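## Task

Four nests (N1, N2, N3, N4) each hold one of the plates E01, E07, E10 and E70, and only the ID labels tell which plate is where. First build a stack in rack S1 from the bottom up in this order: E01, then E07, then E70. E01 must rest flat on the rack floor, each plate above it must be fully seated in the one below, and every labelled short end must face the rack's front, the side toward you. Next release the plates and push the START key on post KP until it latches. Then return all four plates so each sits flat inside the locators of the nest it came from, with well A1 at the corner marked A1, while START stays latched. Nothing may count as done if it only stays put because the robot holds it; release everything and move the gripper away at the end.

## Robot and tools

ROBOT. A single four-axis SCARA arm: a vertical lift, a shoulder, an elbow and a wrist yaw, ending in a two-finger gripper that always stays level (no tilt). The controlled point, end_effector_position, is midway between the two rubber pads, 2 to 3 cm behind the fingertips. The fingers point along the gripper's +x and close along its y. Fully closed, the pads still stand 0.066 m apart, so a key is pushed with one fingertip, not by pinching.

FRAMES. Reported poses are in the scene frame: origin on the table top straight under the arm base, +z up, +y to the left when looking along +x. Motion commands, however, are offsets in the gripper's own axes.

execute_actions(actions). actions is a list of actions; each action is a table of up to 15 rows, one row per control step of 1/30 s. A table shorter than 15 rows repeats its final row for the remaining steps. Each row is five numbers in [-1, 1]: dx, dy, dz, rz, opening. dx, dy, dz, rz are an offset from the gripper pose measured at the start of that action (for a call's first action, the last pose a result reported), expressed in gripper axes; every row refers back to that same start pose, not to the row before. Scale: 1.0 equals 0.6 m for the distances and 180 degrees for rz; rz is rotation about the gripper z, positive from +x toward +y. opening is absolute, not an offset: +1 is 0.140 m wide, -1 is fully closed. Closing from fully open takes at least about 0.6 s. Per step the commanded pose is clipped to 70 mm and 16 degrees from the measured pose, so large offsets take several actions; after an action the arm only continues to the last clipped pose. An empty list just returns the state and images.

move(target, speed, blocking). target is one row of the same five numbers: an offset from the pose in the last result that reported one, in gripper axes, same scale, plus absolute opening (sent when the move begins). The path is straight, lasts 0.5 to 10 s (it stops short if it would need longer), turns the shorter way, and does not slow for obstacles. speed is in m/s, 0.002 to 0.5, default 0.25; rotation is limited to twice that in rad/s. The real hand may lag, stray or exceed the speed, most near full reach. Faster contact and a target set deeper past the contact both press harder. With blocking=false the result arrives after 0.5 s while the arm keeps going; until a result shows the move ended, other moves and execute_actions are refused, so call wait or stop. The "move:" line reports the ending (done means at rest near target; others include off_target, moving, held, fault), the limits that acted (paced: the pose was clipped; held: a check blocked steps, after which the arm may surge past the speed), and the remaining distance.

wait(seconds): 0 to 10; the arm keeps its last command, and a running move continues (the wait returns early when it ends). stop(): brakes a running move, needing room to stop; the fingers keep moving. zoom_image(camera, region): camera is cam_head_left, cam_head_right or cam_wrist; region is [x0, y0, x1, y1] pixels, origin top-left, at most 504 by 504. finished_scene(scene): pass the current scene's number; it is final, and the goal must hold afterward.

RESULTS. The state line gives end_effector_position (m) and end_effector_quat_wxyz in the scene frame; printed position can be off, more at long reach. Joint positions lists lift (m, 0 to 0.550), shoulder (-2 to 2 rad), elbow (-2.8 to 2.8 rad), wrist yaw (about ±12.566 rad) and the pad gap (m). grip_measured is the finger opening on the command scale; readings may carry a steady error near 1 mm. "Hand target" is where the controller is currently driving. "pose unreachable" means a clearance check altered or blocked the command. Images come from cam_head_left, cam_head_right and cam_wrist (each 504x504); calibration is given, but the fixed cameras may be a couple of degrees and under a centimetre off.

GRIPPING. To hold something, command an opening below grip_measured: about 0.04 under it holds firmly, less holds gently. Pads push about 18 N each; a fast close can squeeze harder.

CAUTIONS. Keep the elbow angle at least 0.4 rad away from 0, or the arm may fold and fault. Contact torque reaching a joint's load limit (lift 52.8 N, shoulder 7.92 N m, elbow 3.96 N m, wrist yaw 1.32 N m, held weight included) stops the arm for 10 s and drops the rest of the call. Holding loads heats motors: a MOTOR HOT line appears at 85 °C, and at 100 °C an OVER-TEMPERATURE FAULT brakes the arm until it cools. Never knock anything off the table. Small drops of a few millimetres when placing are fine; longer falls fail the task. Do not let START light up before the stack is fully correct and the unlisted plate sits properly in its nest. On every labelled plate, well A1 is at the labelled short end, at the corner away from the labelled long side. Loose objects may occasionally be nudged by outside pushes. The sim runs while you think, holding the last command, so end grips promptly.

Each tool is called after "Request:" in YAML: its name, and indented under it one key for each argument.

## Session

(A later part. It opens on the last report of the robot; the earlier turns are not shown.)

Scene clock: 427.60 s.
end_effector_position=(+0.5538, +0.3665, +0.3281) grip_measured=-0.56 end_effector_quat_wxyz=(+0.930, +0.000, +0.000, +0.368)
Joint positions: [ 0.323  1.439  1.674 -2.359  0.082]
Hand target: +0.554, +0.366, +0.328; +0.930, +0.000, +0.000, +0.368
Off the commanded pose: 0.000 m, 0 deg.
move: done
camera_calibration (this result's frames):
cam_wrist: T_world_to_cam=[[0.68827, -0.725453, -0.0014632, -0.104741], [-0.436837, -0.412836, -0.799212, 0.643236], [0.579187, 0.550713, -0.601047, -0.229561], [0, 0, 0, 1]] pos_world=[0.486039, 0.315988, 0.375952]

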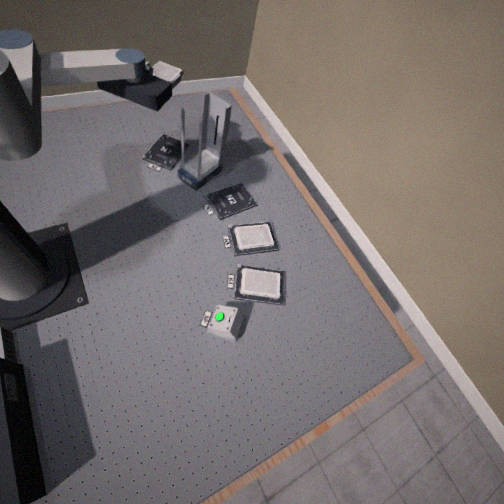

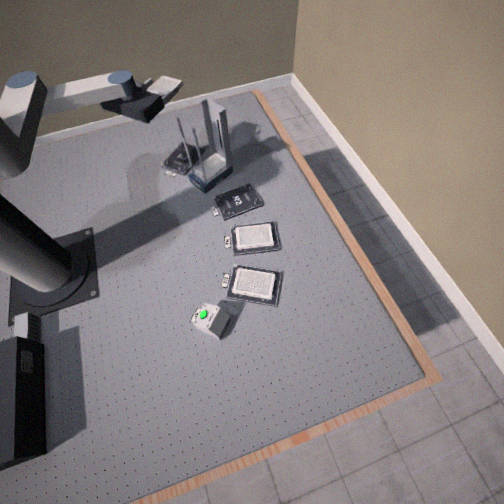

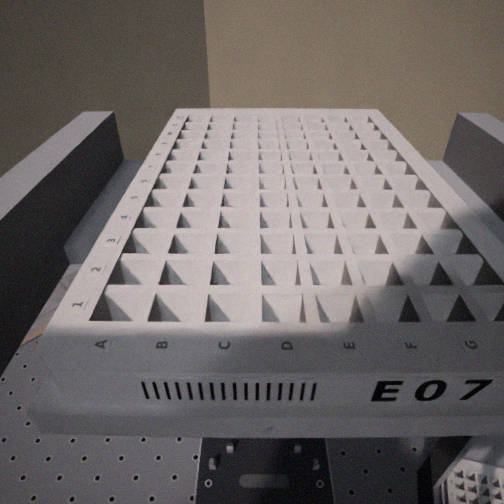

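Request:
move:
  target: [0, -0.00024, -0.45517, -0.0002, -0.6]
  speed: 0.25

Request:
move:
  target: [0, 0, -0.02483, 0, -0.6]
  speed: 0.04

Scene clock: 431.43 s.
end_effector_position=(+0.5538, +0.3665, +0.0549) grip_measured=-0.56 end_effector_quat_wxyz=(+0.930, +0.000, +0.000, +0.368)
Joint positions: [ 0.05   1.439  1.674 -2.36   0.082]
Hand target: +0.554, +0.366, +0.055; +0.930, +0.000, +0.000, +0.368
Off the commanded pose: 0.000 m, 0 deg.
move: done
camera_calibration (this result's frames):
cam_wrist: T_world_to_cam=[[0.687983, -0.725725, -0.0014632, -0.104987], [-0.437, -0.412663, -0.799212, 0.424928], [0.579404, 0.550484, -0.601047, -0.393786], [0, 0, 0, 1]] pos_world=[0.486085, 0.315933, 0.10277]

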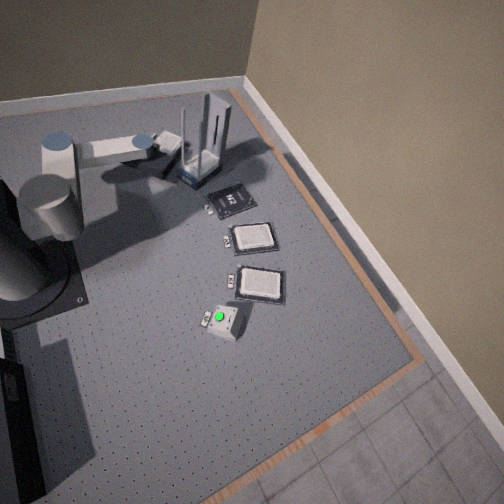

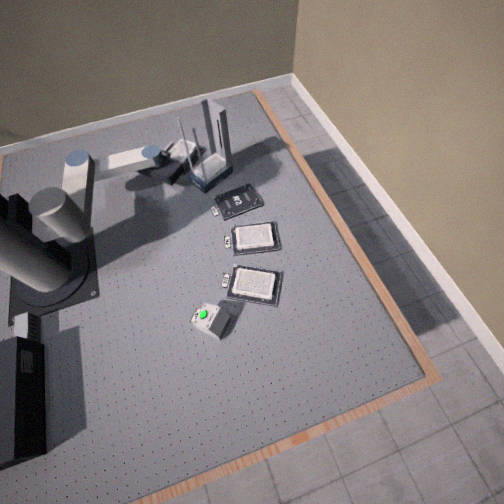

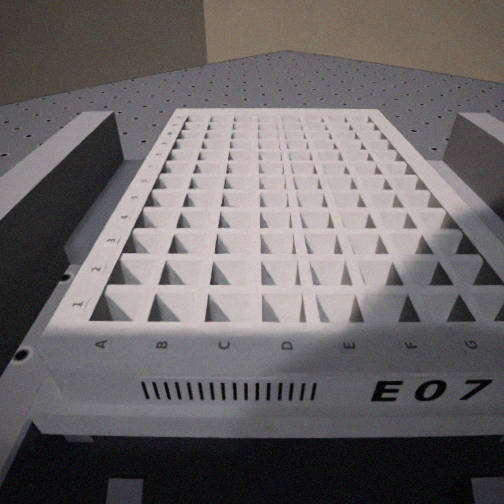

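Scene clock: 432.13 s.
end_effector_position=(+0.5538, +0.3665, +0.0399) grip_measured=-0.56 end_effector_quat_wxyz=(+0.930, +0.000, +0.000, +0.368)
Joint positions: [ 0.035  1.439  1.674 -2.36   0.082]
Hand target: +0.554, +0.366, +0.040; +0.930, +0.000, +0.000, +0.368
Off the commanded pose: 0.000 m, 0 deg.
move: done
camera_calibration (this result's frames):
cam_wrist: T_world_to_cam=[[0.687981, -0.725727, -0.0014632, -0.105008], [-0.437002, -0.412661, -0.799212, 0.412959], [0.579406, 0.550482, -0.601047, -0.402788], [0, 0, 0, 1]] pos_world=[0.486085, 0.315933, 0.0877932]

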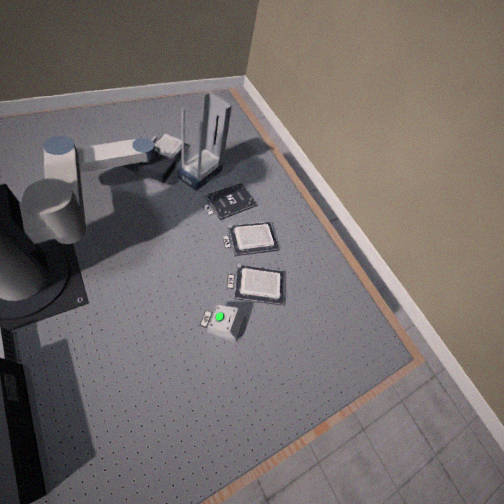

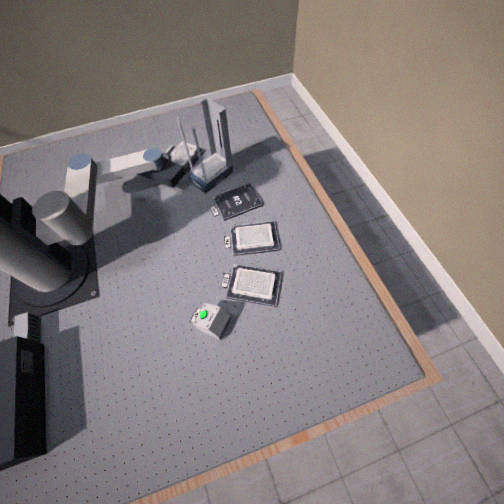

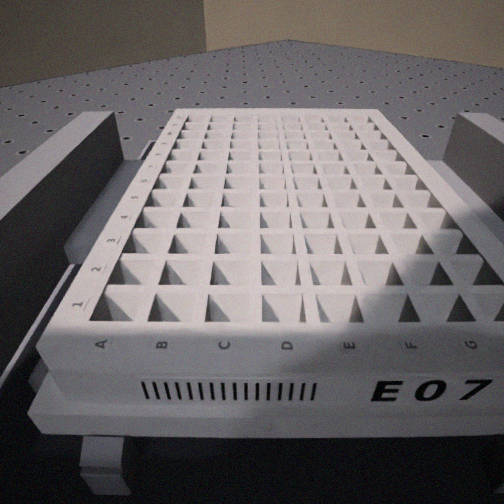

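Request:
move:
  target: [0, 0, -0.0094, 0, -0.6]
  speed: 0.02

Scene clock: 435.67 s.
end_effector_position=(+0.5538, +0.3665, +0.0342) grip_measured=-0.56 end_effector_quat_wxyz=(+0.930, +0.000, +0.000, +0.368)
Joint positions: [ 0.029  1.439  1.674 -2.36   0.082]
Hand target: +0.554, +0.366, +0.034; +0.930, +0.000, +0.000, +0.368
Off the commanded pose: 0.000 m, 0 deg.
move: done
camera_calibration (this result's frames):
cam_wrist: T_world_to_cam=[[0.68798, -0.725728, -0.0014632, -0.105015], [-0.437002, -0.412661, -0.799212, 0.408446], [0.579407, 0.550481, -0.601047, -0.406182], [0, 0, 0, 1]] pos_world=[0.486085, 0.315933, 0.0821466]

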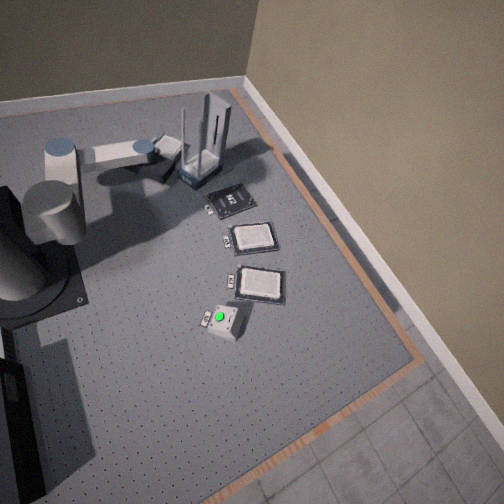

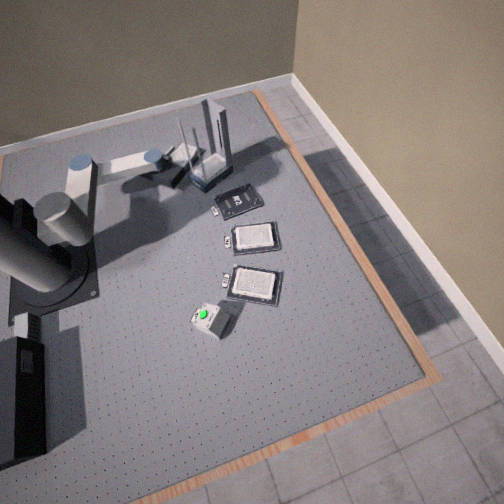

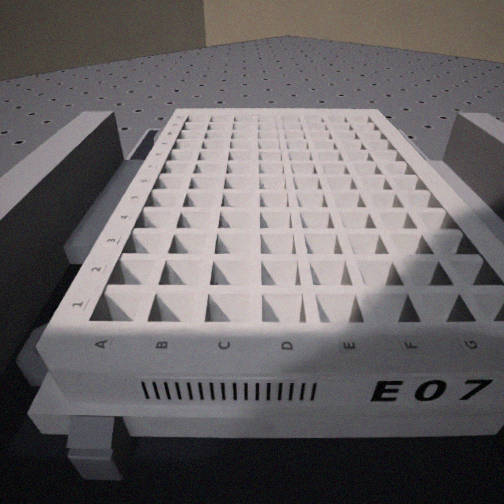

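Request:
execute_actions:
  actions:
    - [[0,0,0,0,-0.08]]

Request:
move:
  target: [-0.21667, 0, 0.04767, 0, -0.08]
  speed: 0.15

Scene clock: 437.93 s.
end_effector_position=(+0.5538, +0.3665, +0.0342) grip_measured=-0.08 end_effector_quat_wxyz=(+0.930, +0.000, +0.000, +0.368)
Joint positions: [ 0.029  1.439  1.674 -2.36   0.1  ]
Hand target: +0.554, +0.366, +0.034; +0.930, +0.000, +0.000, +0.368
Off the commanded pose: 0.000 m, 0 deg.
camera_calibration (this result's frames):
cam_wrist: T_world_to_cam=[[0.687983, -0.725726, -0.0014632, -0.105017], [-0.437001, -0.412662, -0.799212, 0.408445], [0.579405, 0.550484, -0.601047, -0.406182], [0, 0, 0, 1]] pos_world=[0.486085, 0.315933, 0.0821466]

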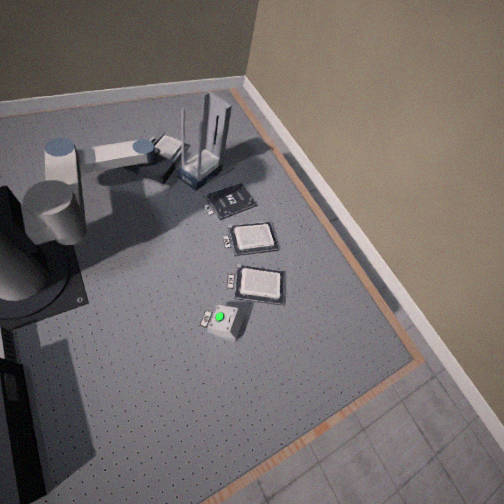

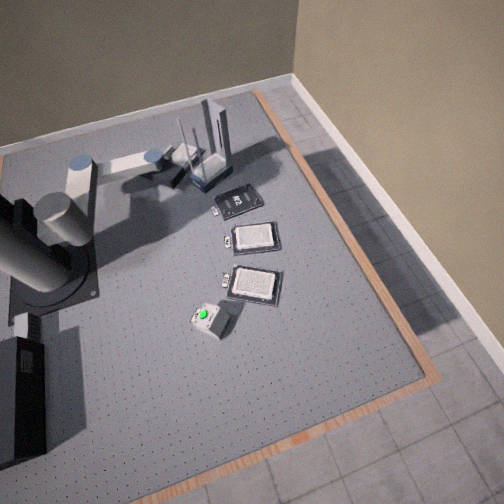

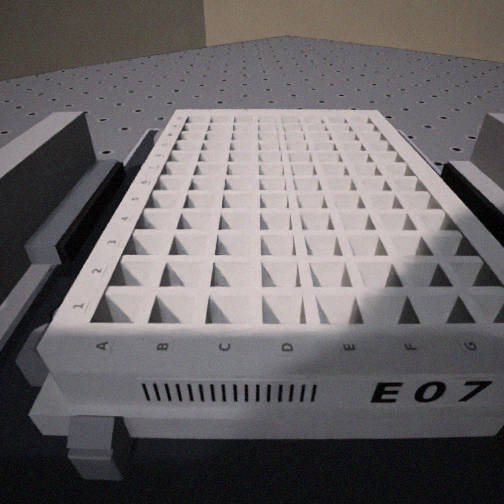

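Scene clock: 439.13 s.
end_effector_position=(+0.4590, +0.2774, +0.0629) grip_measured=-0.08 end_effector_quat_wxyz=(+0.930, +0.000, +0.000, +0.368)
Joint positions: [ 0.058  1.708  1.024 -1.979  0.1  ]
Hand target: +0.459, +0.277, +0.063; +0.930, +0.000, +0.000, +0.368
Off the commanded pose: 0.000 m, 0 deg.
move: done
camera_calibration (this result's frames):
cam_wrist: T_world_to_cam=[[0.687735, -0.72596, -0.0014632, -0.104187], [-0.437142, -0.412513, -0.799212, 0.353174], [0.579593, 0.550286, -0.601047, -0.285032], [0, 0, 0, 1]] pos_world=[0.391243, 0.226903, 0.110791]

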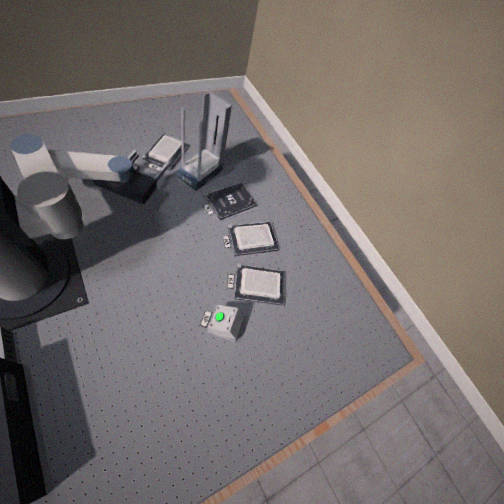

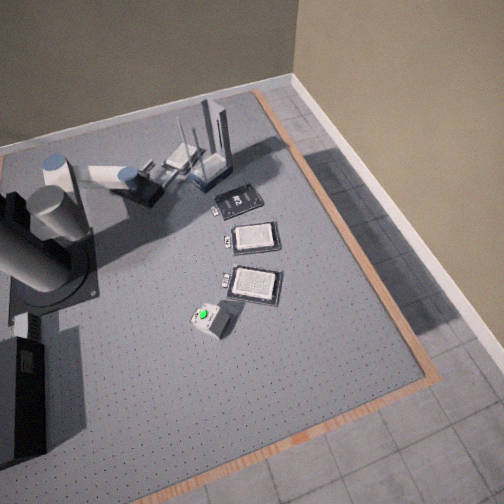

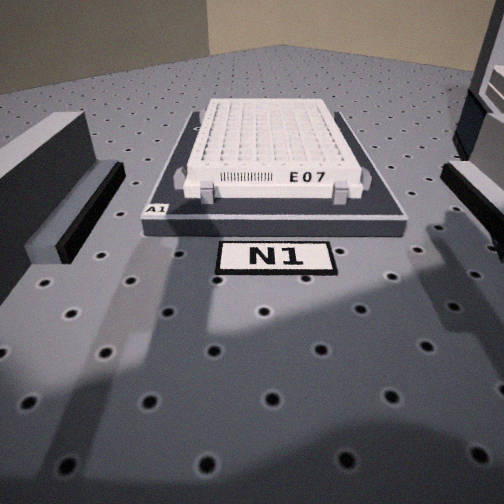

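Request:
move:
  target: [-0.01394, -0.22355, -0.0002, -0.09174, -0.08]
  speed: 0.2

Scene clock: 447.23 s.
end_effector_position=(+0.5447, +0.1738, +0.0628) grip_measured=-0.08 end_effector_quat_wxyz=(+0.973, +0.000, +0.000, +0.230)
Joint positions: [ 0.058  1.331  1.076 -1.942  0.1  ]
Hand target: +0.545, +0.174, +0.063; +0.973, +0.000, +0.000, +0.230
Off the commanded pose: 0.000 m, 0 deg.
move: done
camera_calibration (this result's frames):
cam_wrist: T_world_to_cam=[[0.45275, -0.891637, -0.0014632, -0.0815278], [-0.536446, -0.271082, -0.799212, 0.377335], [0.71221, 0.362628, -0.601047, -0.317305], [0, 0, 0, 1]] pos_world=[0.46532, 0.144659, 0.110736]

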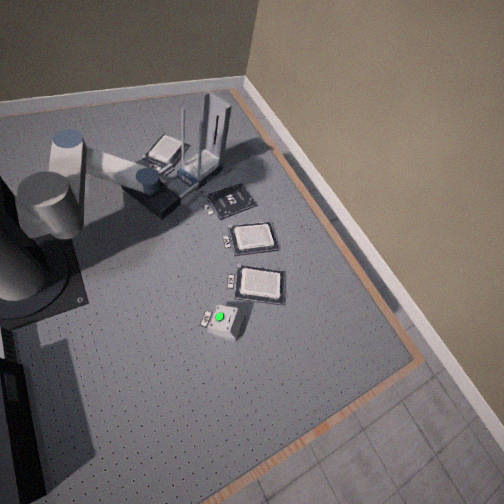

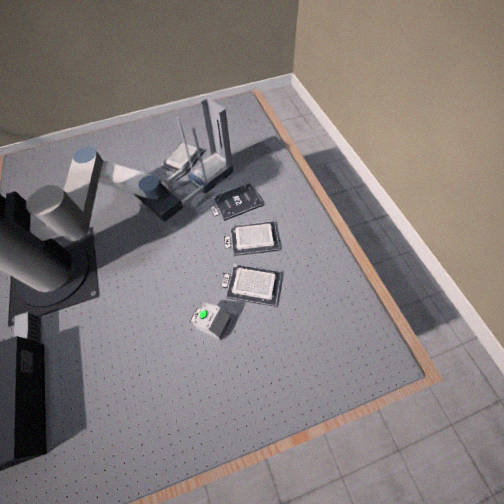

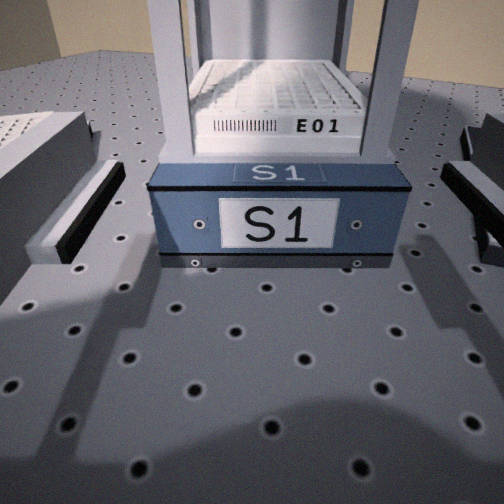

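Request:
move:
  target: [0.1916, 0.0001, 0, 0.0001, -0.08]
  speed: 0.1

Request:
execute_actions:
  actions:
    - [[0,0,0,0,-0.44]]
    - [[0,0,0,0,-0.46],[0,0,0,0,-0.47],[0,0,0,0,-0.48],[0,0,0,0,-0.49],[0,0,0,0,-0.50],[0,0,0,0,-0.51],[0,0,0,0,-0.52],[0,0,0,0,-0.53],[0,0,0,0,-0.54],[0,0,0,0,-0.55],[0,0,0,0,-0.56],[0,0,0,0,-0.57],[0,0,0,0,-0.58],[0,0,0,0,-0.59],[0,0,0,0,-0.60]]

Scene clock: 452.43 s.
end_effector_position=(+0.6474, +0.2255, +0.0628) grip_measured=-0.08 end_effector_quat_wxyz=(+0.973, +0.000, +0.000, +0.230)
Joint positions: [ 0.058  1.111  1.653 -2.3    0.1  ]
Hand target: +0.647, +0.225, +0.063; +0.973, +0.000, +0.000, +0.230
Off the commanded pose: 0.000 m, 0 deg.
move: done
camera_calibration (this result's frames):
cam_wrist: T_world_to_cam=[[0.453344, -0.891335, -0.0014632, -0.0824416], [-0.536265, -0.271439, -0.799212, 0.446427], [0.711968, 0.363102, -0.601047, -0.409176], [0, 0, 0, 1]] pos_world=[0.568098, 0.196268, 0.110736]

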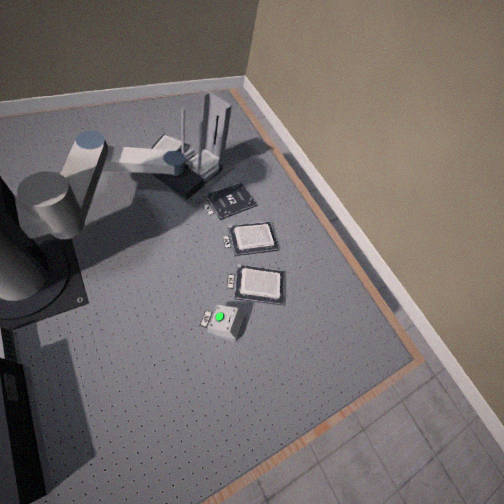

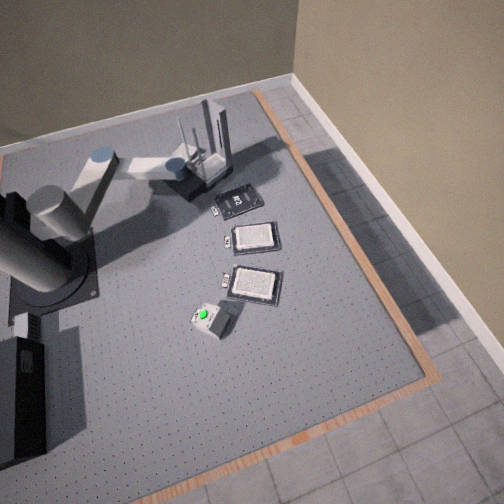

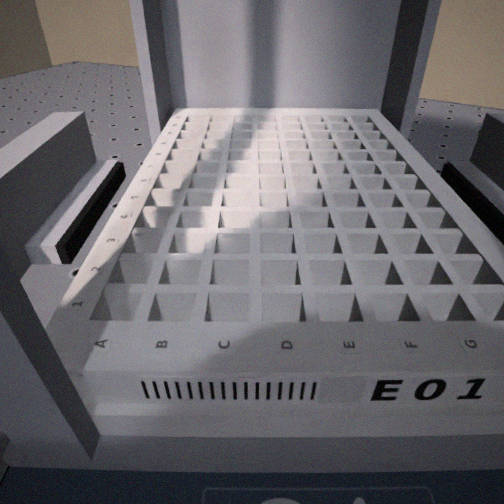

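Scene clock: 453.43 s.
end_effector_position=(+0.6474, +0.2255, +0.0628) grip_measured=-0.56 end_effector_quat_wxyz=(+0.973, +0.000, +0.000, +0.230)
Joint positions: [ 0.058  1.111  1.653 -2.3    0.082]
Hand target: +0.647, +0.225, +0.063; +0.973, +0.000, +0.000, +0.230
Off the commanded pose: 0.000 m, 0 deg.
camera_calibration (this result's frames):
cam_wrist: T_world_to_cam=[[0.453342, -0.891335, -0.0014632, -0.0824409], [-0.536266, -0.271438, -0.799212, 0.446428], [0.711969, 0.363101, -0.601047, -0.409176], [0, 0, 0, 1]] pos_world=[0.568099, 0.196268, 0.110736]

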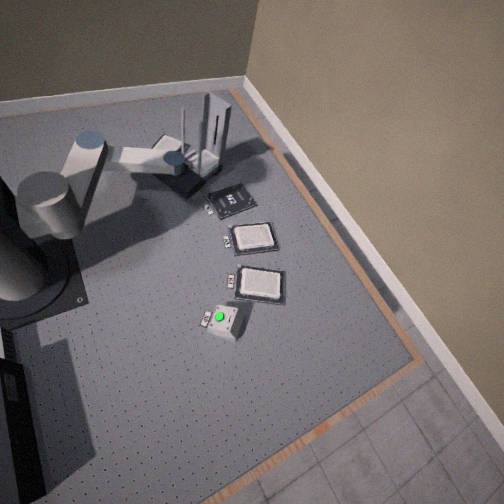

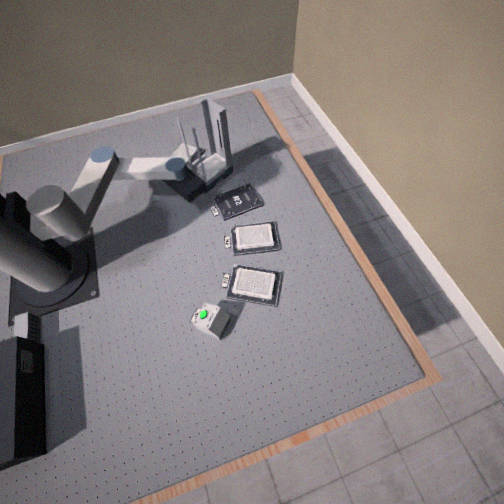

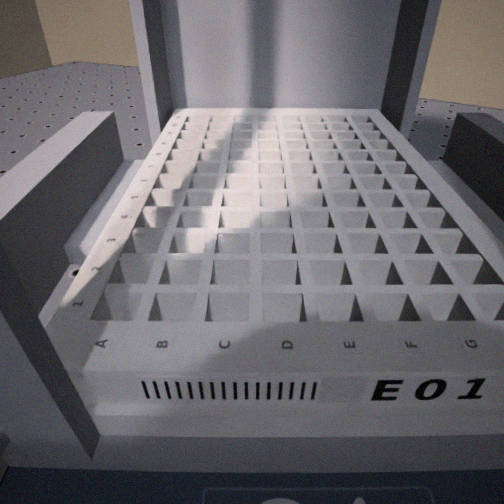

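Request:
move:
  target: [0, 0, 0.442, 0, -0.6]
  speed: 0.2

Request:
move:
  target: [-0.05247, -0.28553, 0, -0.1205, -0.6]
  speed: 0.2

Scene clock: 458.93 s.
end_effector_position=(+0.6474, +0.2255, +0.3281) grip_measured=-0.56 end_effector_quat_wxyz=(+0.973, +0.000, +0.000, +0.230)
Joint positions: [ 0.323  1.111  1.653 -2.3    0.082]
Hand target: +0.647, +0.225, +0.328; +0.973, +0.000, +0.000, +0.230
Off the commanded pose: 0.000 m, 0 deg.
move: done
camera_calibration (this result's frames):
cam_wrist: T_world_to_cam=[[0.453388, -0.891312, -0.0014632, -0.082069], [-0.536252, -0.271466, -0.799212, 0.658423], [0.71195, 0.363138, -0.601047, -0.249747], [0, 0, 0, 1]] pos_world=[0.568097, 0.196283, 0.37599]

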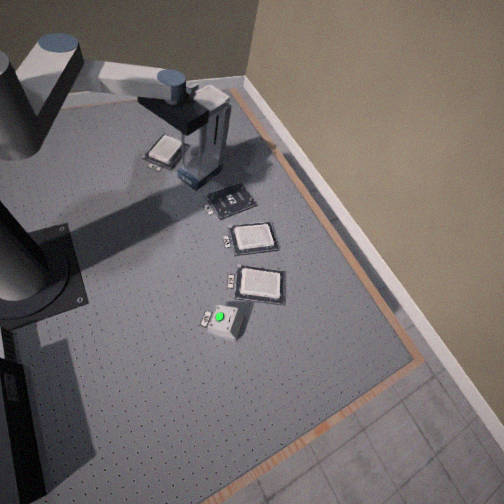

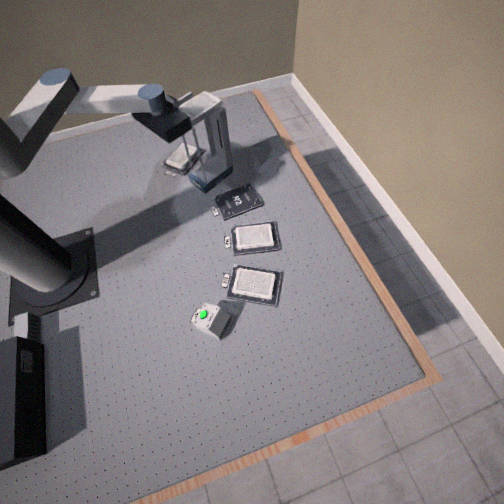

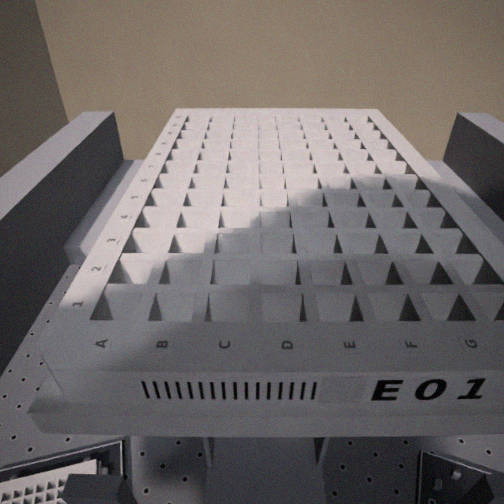

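Scene clock: 460.20 s.
end_effector_position=(+0.6962, +0.0581, +0.3281) grip_measured=-0.56 end_effector_quat_wxyz=(+0.999, +0.000, +0.000, +0.043)
Joint positions: [ 0.323  0.791  1.659 -2.364  0.082]
Hand target: +0.696, +0.058, +0.328; +0.999, +0.000, +0.000, +0.043
Off the commanded pose: 0.000 m, 0 deg.
move: done
camera_calibration (this result's frames):
cam_wrist: T_world_to_cam=[[0.0914338, -0.99581, -0.0014632, 0.00471788], [-0.598637, -0.0537916, -0.799212, 0.669913], [0.795785, 0.0739509, -0.601047, -0.265237], [0, 0, 0, 1]] pos_world=[0.611675, 0.0603483, 0.37599]

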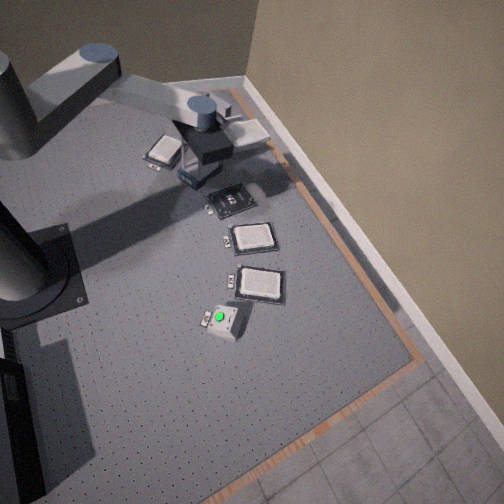

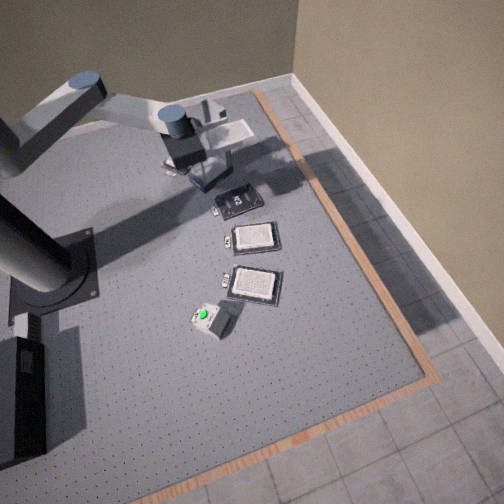

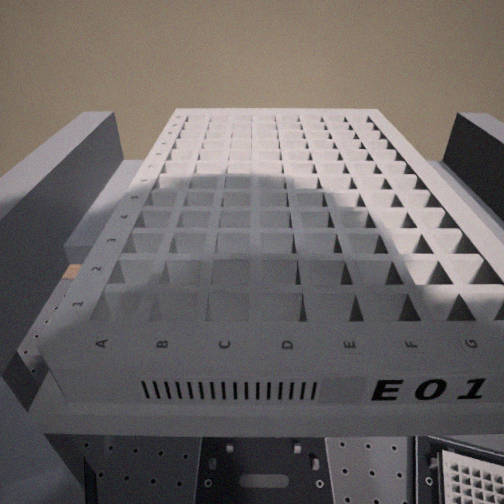

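Request:
move:
  target: [-0.0004, 0.0002, -0.45517, 0, -0.6]
  speed: 0.25

Request:
move:
  target: [0, 0, -0.02483, 0, -0.6]
  speed: 0.04

Scene clock: 464.23 s.
end_effector_position=(+0.6960, +0.0581, +0.0549) grip_measured=-0.56 end_effector_quat_wxyz=(+0.999, +0.000, +0.000, +0.043)
Joint positions: [ 0.05   0.792  1.658 -2.364  0.082]
Hand target: +0.696, +0.058, +0.055; +0.999, +0.000, +0.000, +0.043
Off the commanded pose: 0.000 m, 0 deg.
move: done
camera_calibration (this result's frames):
cam_wrist: T_world_to_cam=[[0.0911416, -0.995837, -0.0014632, 0.00456324], [-0.598653, -0.053616, -0.799212, 0.451455], [0.795807, 0.0737174, -0.601047, -0.429263], [0, 0, 0, 1]] pos_world=[0.611459, 0.0603936, 0.102808]

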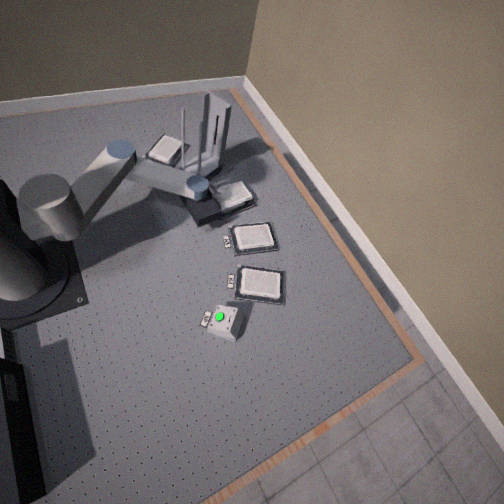

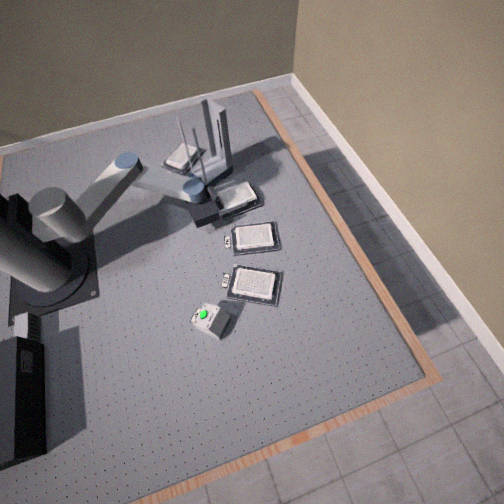

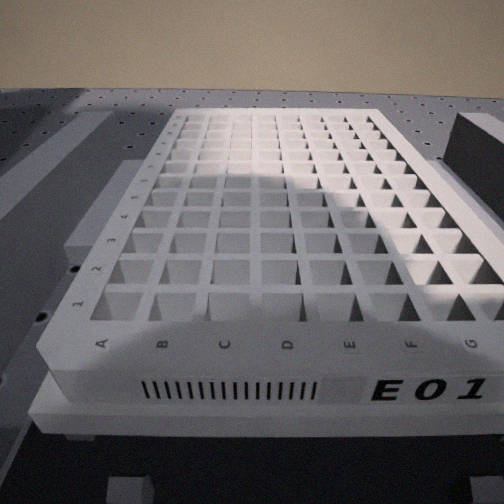

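Scene clock: 464.93 s.
end_effector_position=(+0.6960, +0.0581, +0.0399) grip_measured=-0.56 end_effector_quat_wxyz=(+0.999, +0.000, +0.000, +0.043)
Joint positions: [ 0.035  0.792  1.658 -2.364  0.082]
Hand target: +0.696, +0.058, +0.040; +0.999, +0.000, +0.000, +0.043
Off the commanded pose: 0.000 m, 0 deg.
move: done
camera_calibration (this result's frames):
cam_wrist: T_world_to_cam=[[0.0911257, -0.995838, -0.0014632, 0.00454406], [-0.598654, -0.0536064, -0.799212, 0.439485], [0.795808, 0.0737048, -0.601047, -0.438265], [0, 0, 0, 1]] pos_world=[0.61146, 0.0603866, 0.0878306]

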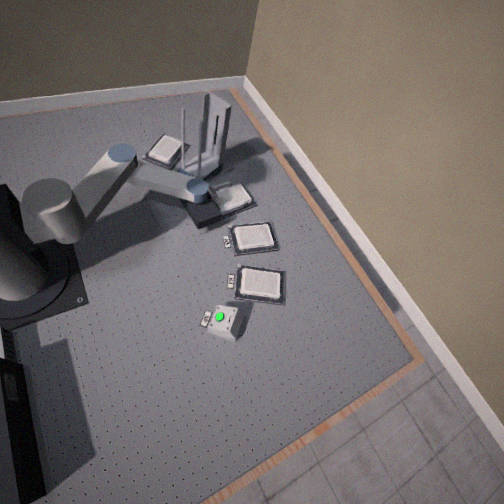

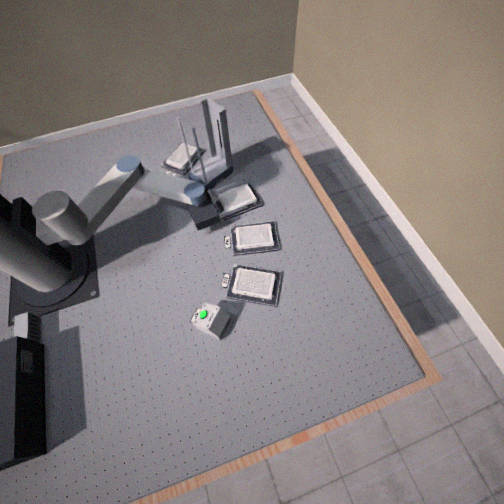

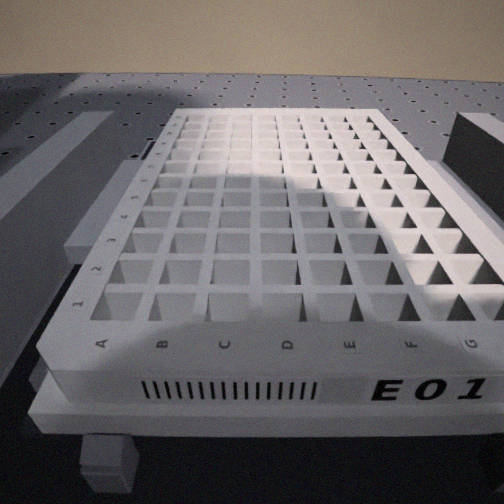

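Request:
move:
  target: [0, 0, -0.0095, 0, -0.6]
  speed: 0.02

Scene clock: 466.87 s.
end_effector_position=(+0.6960, +0.0581, +0.0342) grip_measured=-0.56 end_effector_quat_wxyz=(+0.999, +0.000, +0.000, +0.043)
Joint positions: [ 0.029  0.792  1.658 -2.364  0.082]
Hand target: +0.696, +0.058, +0.034; +0.999, +0.000, +0.000, +0.043
Off the commanded pose: 0.000 m, 0 deg.
move: done
camera_calibration (this result's frames):
cam_wrist: T_world_to_cam=[[0.0911255, -0.995838, -0.0014632, 0.00453581], [-0.598654, -0.0536063, -0.799212, 0.434923], [0.795808, 0.0737045, -0.601047, -0.441695], [0, 0, 0, 1]] pos_world=[0.61146, 0.0603865, 0.0821233]

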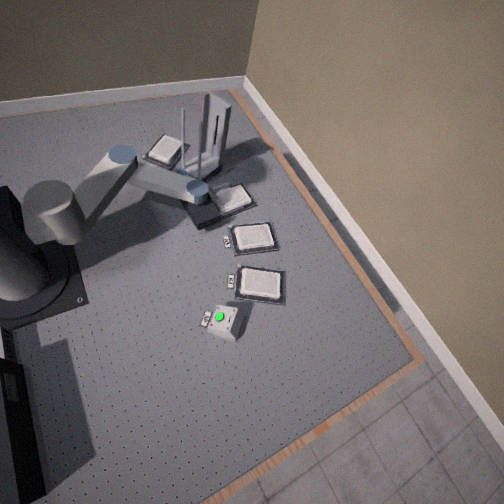

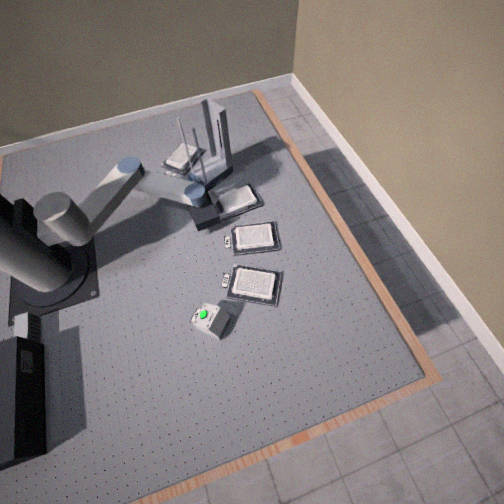

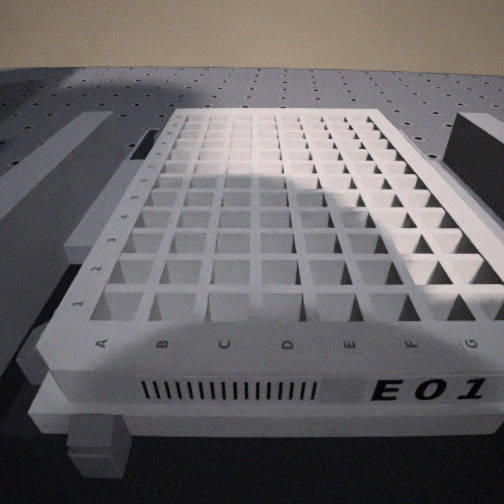

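Request:
execute_actions:
  actions:
    - [[0,0,0,0,-0.08]]

Request:
move:
  target: [-0.25, 0, 0.1, 0, -0.08]
  speed: 0.15

Scene clock: 469.03 s.
end_effector_position=(+0.6960, +0.0581, +0.0342) grip_measured=-0.08 end_effector_quat_wxyz=(+0.999, +0.000, +0.000, +0.043)
Joint positions: [ 0.029  0.792  1.658 -2.364  0.1  ]
Hand target: +0.696, +0.058, +0.034; +0.999, +0.000, +0.000, +0.043
Off the commanded pose: 0.000 m, 0 deg.
camera_calibration (this result's frames):
cam_wrist: T_world_to_cam=[[0.0911209, -0.995839, -0.0014632, 0.00453811], [-0.598654, -0.0536035, -0.799212, 0.434923], [0.795808, 0.0737009, -0.601047, -0.441695], [0, 0, 0, 1]] pos_world=[0.61146, 0.060386, 0.0821233]

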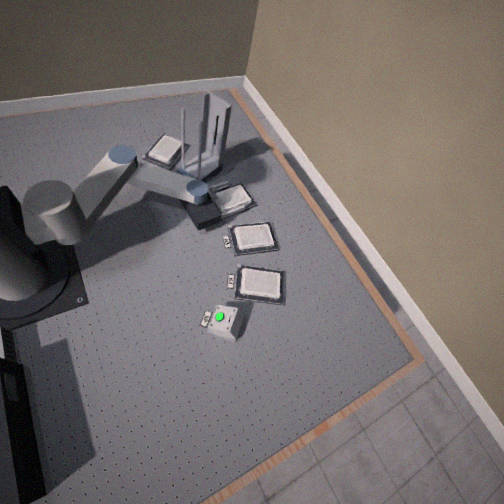

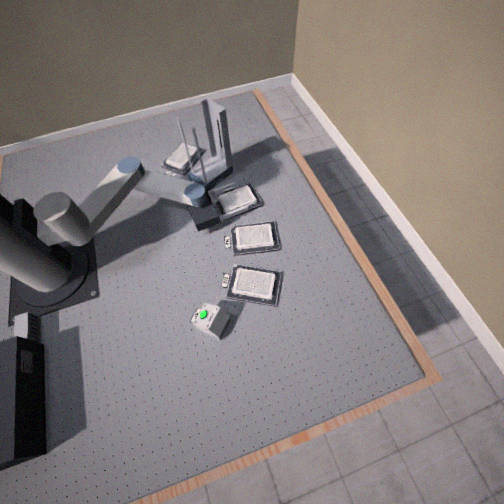

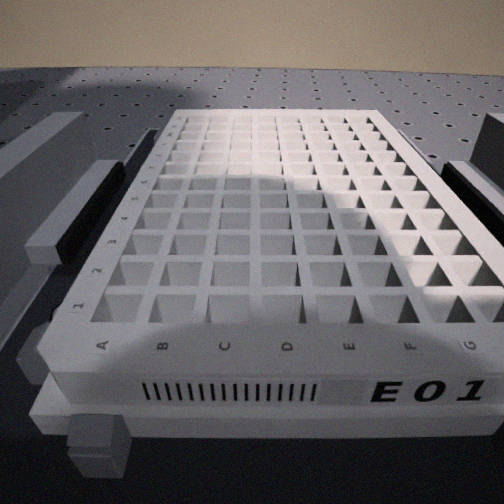

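Scene clock: 470.43 s.
end_effector_position=(+0.5464, +0.0452, +0.0943) grip_measured=-0.08 end_effector_quat_wxyz=(+0.999, +0.000, +0.000, +0.043)
Joint positions: [ 0.089  1.098  0.923 -1.936  0.1  ]
Hand target: +0.546, +0.045, +0.094; +0.999, +0.000, +0.000, +0.043
Off the commanded pose: 0.000 m, 0 deg.
move: done
camera_calibration (this result's frames):
cam_wrist: T_world_to_cam=[[0.0907847, -0.995869, -0.0014632, 0.00551923], [-0.598672, -0.0534014, -0.799212, 0.392721], [0.795833, 0.0734322, -0.601047, -0.285644], [0, 0, 0, 1]] pos_world=[0.461934, 0.0474437, 0.14219]

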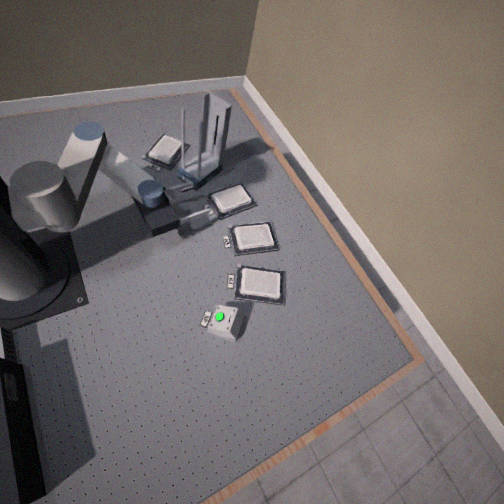

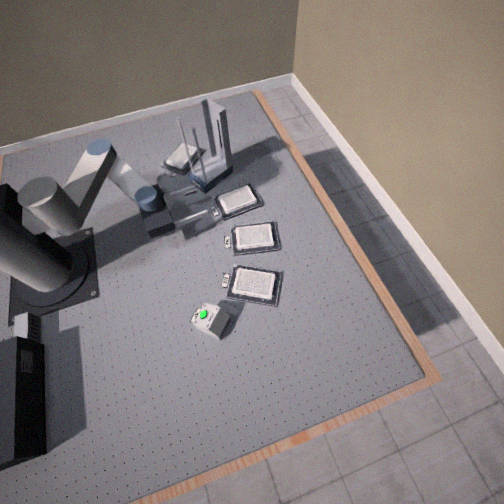

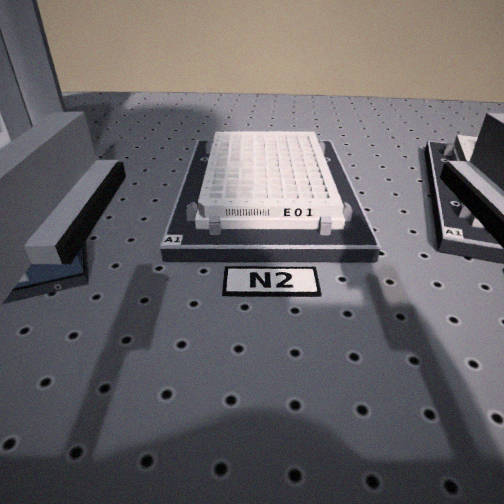

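All plates are back. A quick zoom to verify everything before finishing.

Request:
zoom_image:
  camera: "cam_head_left"
  region: [130, 120, 310, 350]

Request:
zoom_image:
  camera: "cam_head_right"
  region: [140, 120, 310, 350]

Region (130, 120, 310, 350) of cam_head_left's 504x504 image, scaled by 2.191, with more detail than that image has; it fills the left 394 columns of this view, and the rest is white.

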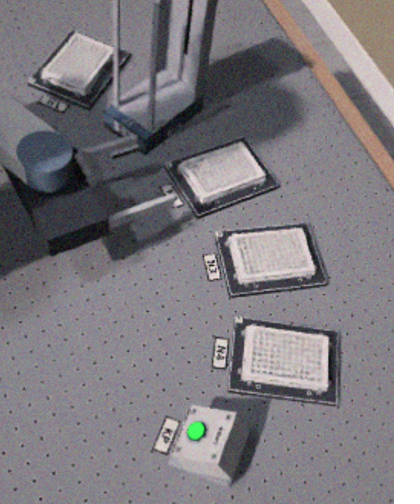

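Region (140, 120, 310, 350) of cam_head_right's 504x504 image, scaled by 2.191, with more detail than that image has; it fills the left 373 columns of this view, and the rest is white.

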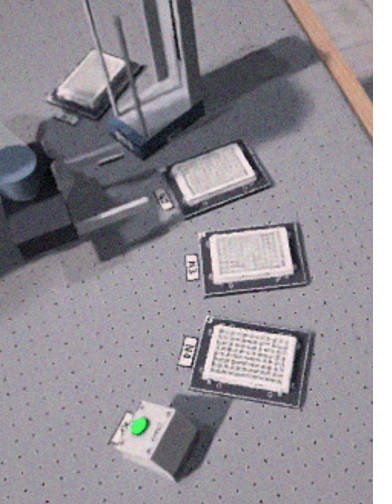

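All four plates sit in their nests, START is still lit, and the gripper is clear.

Request:
finished_scene:
  scene: 2

The scene is finished: the task was done.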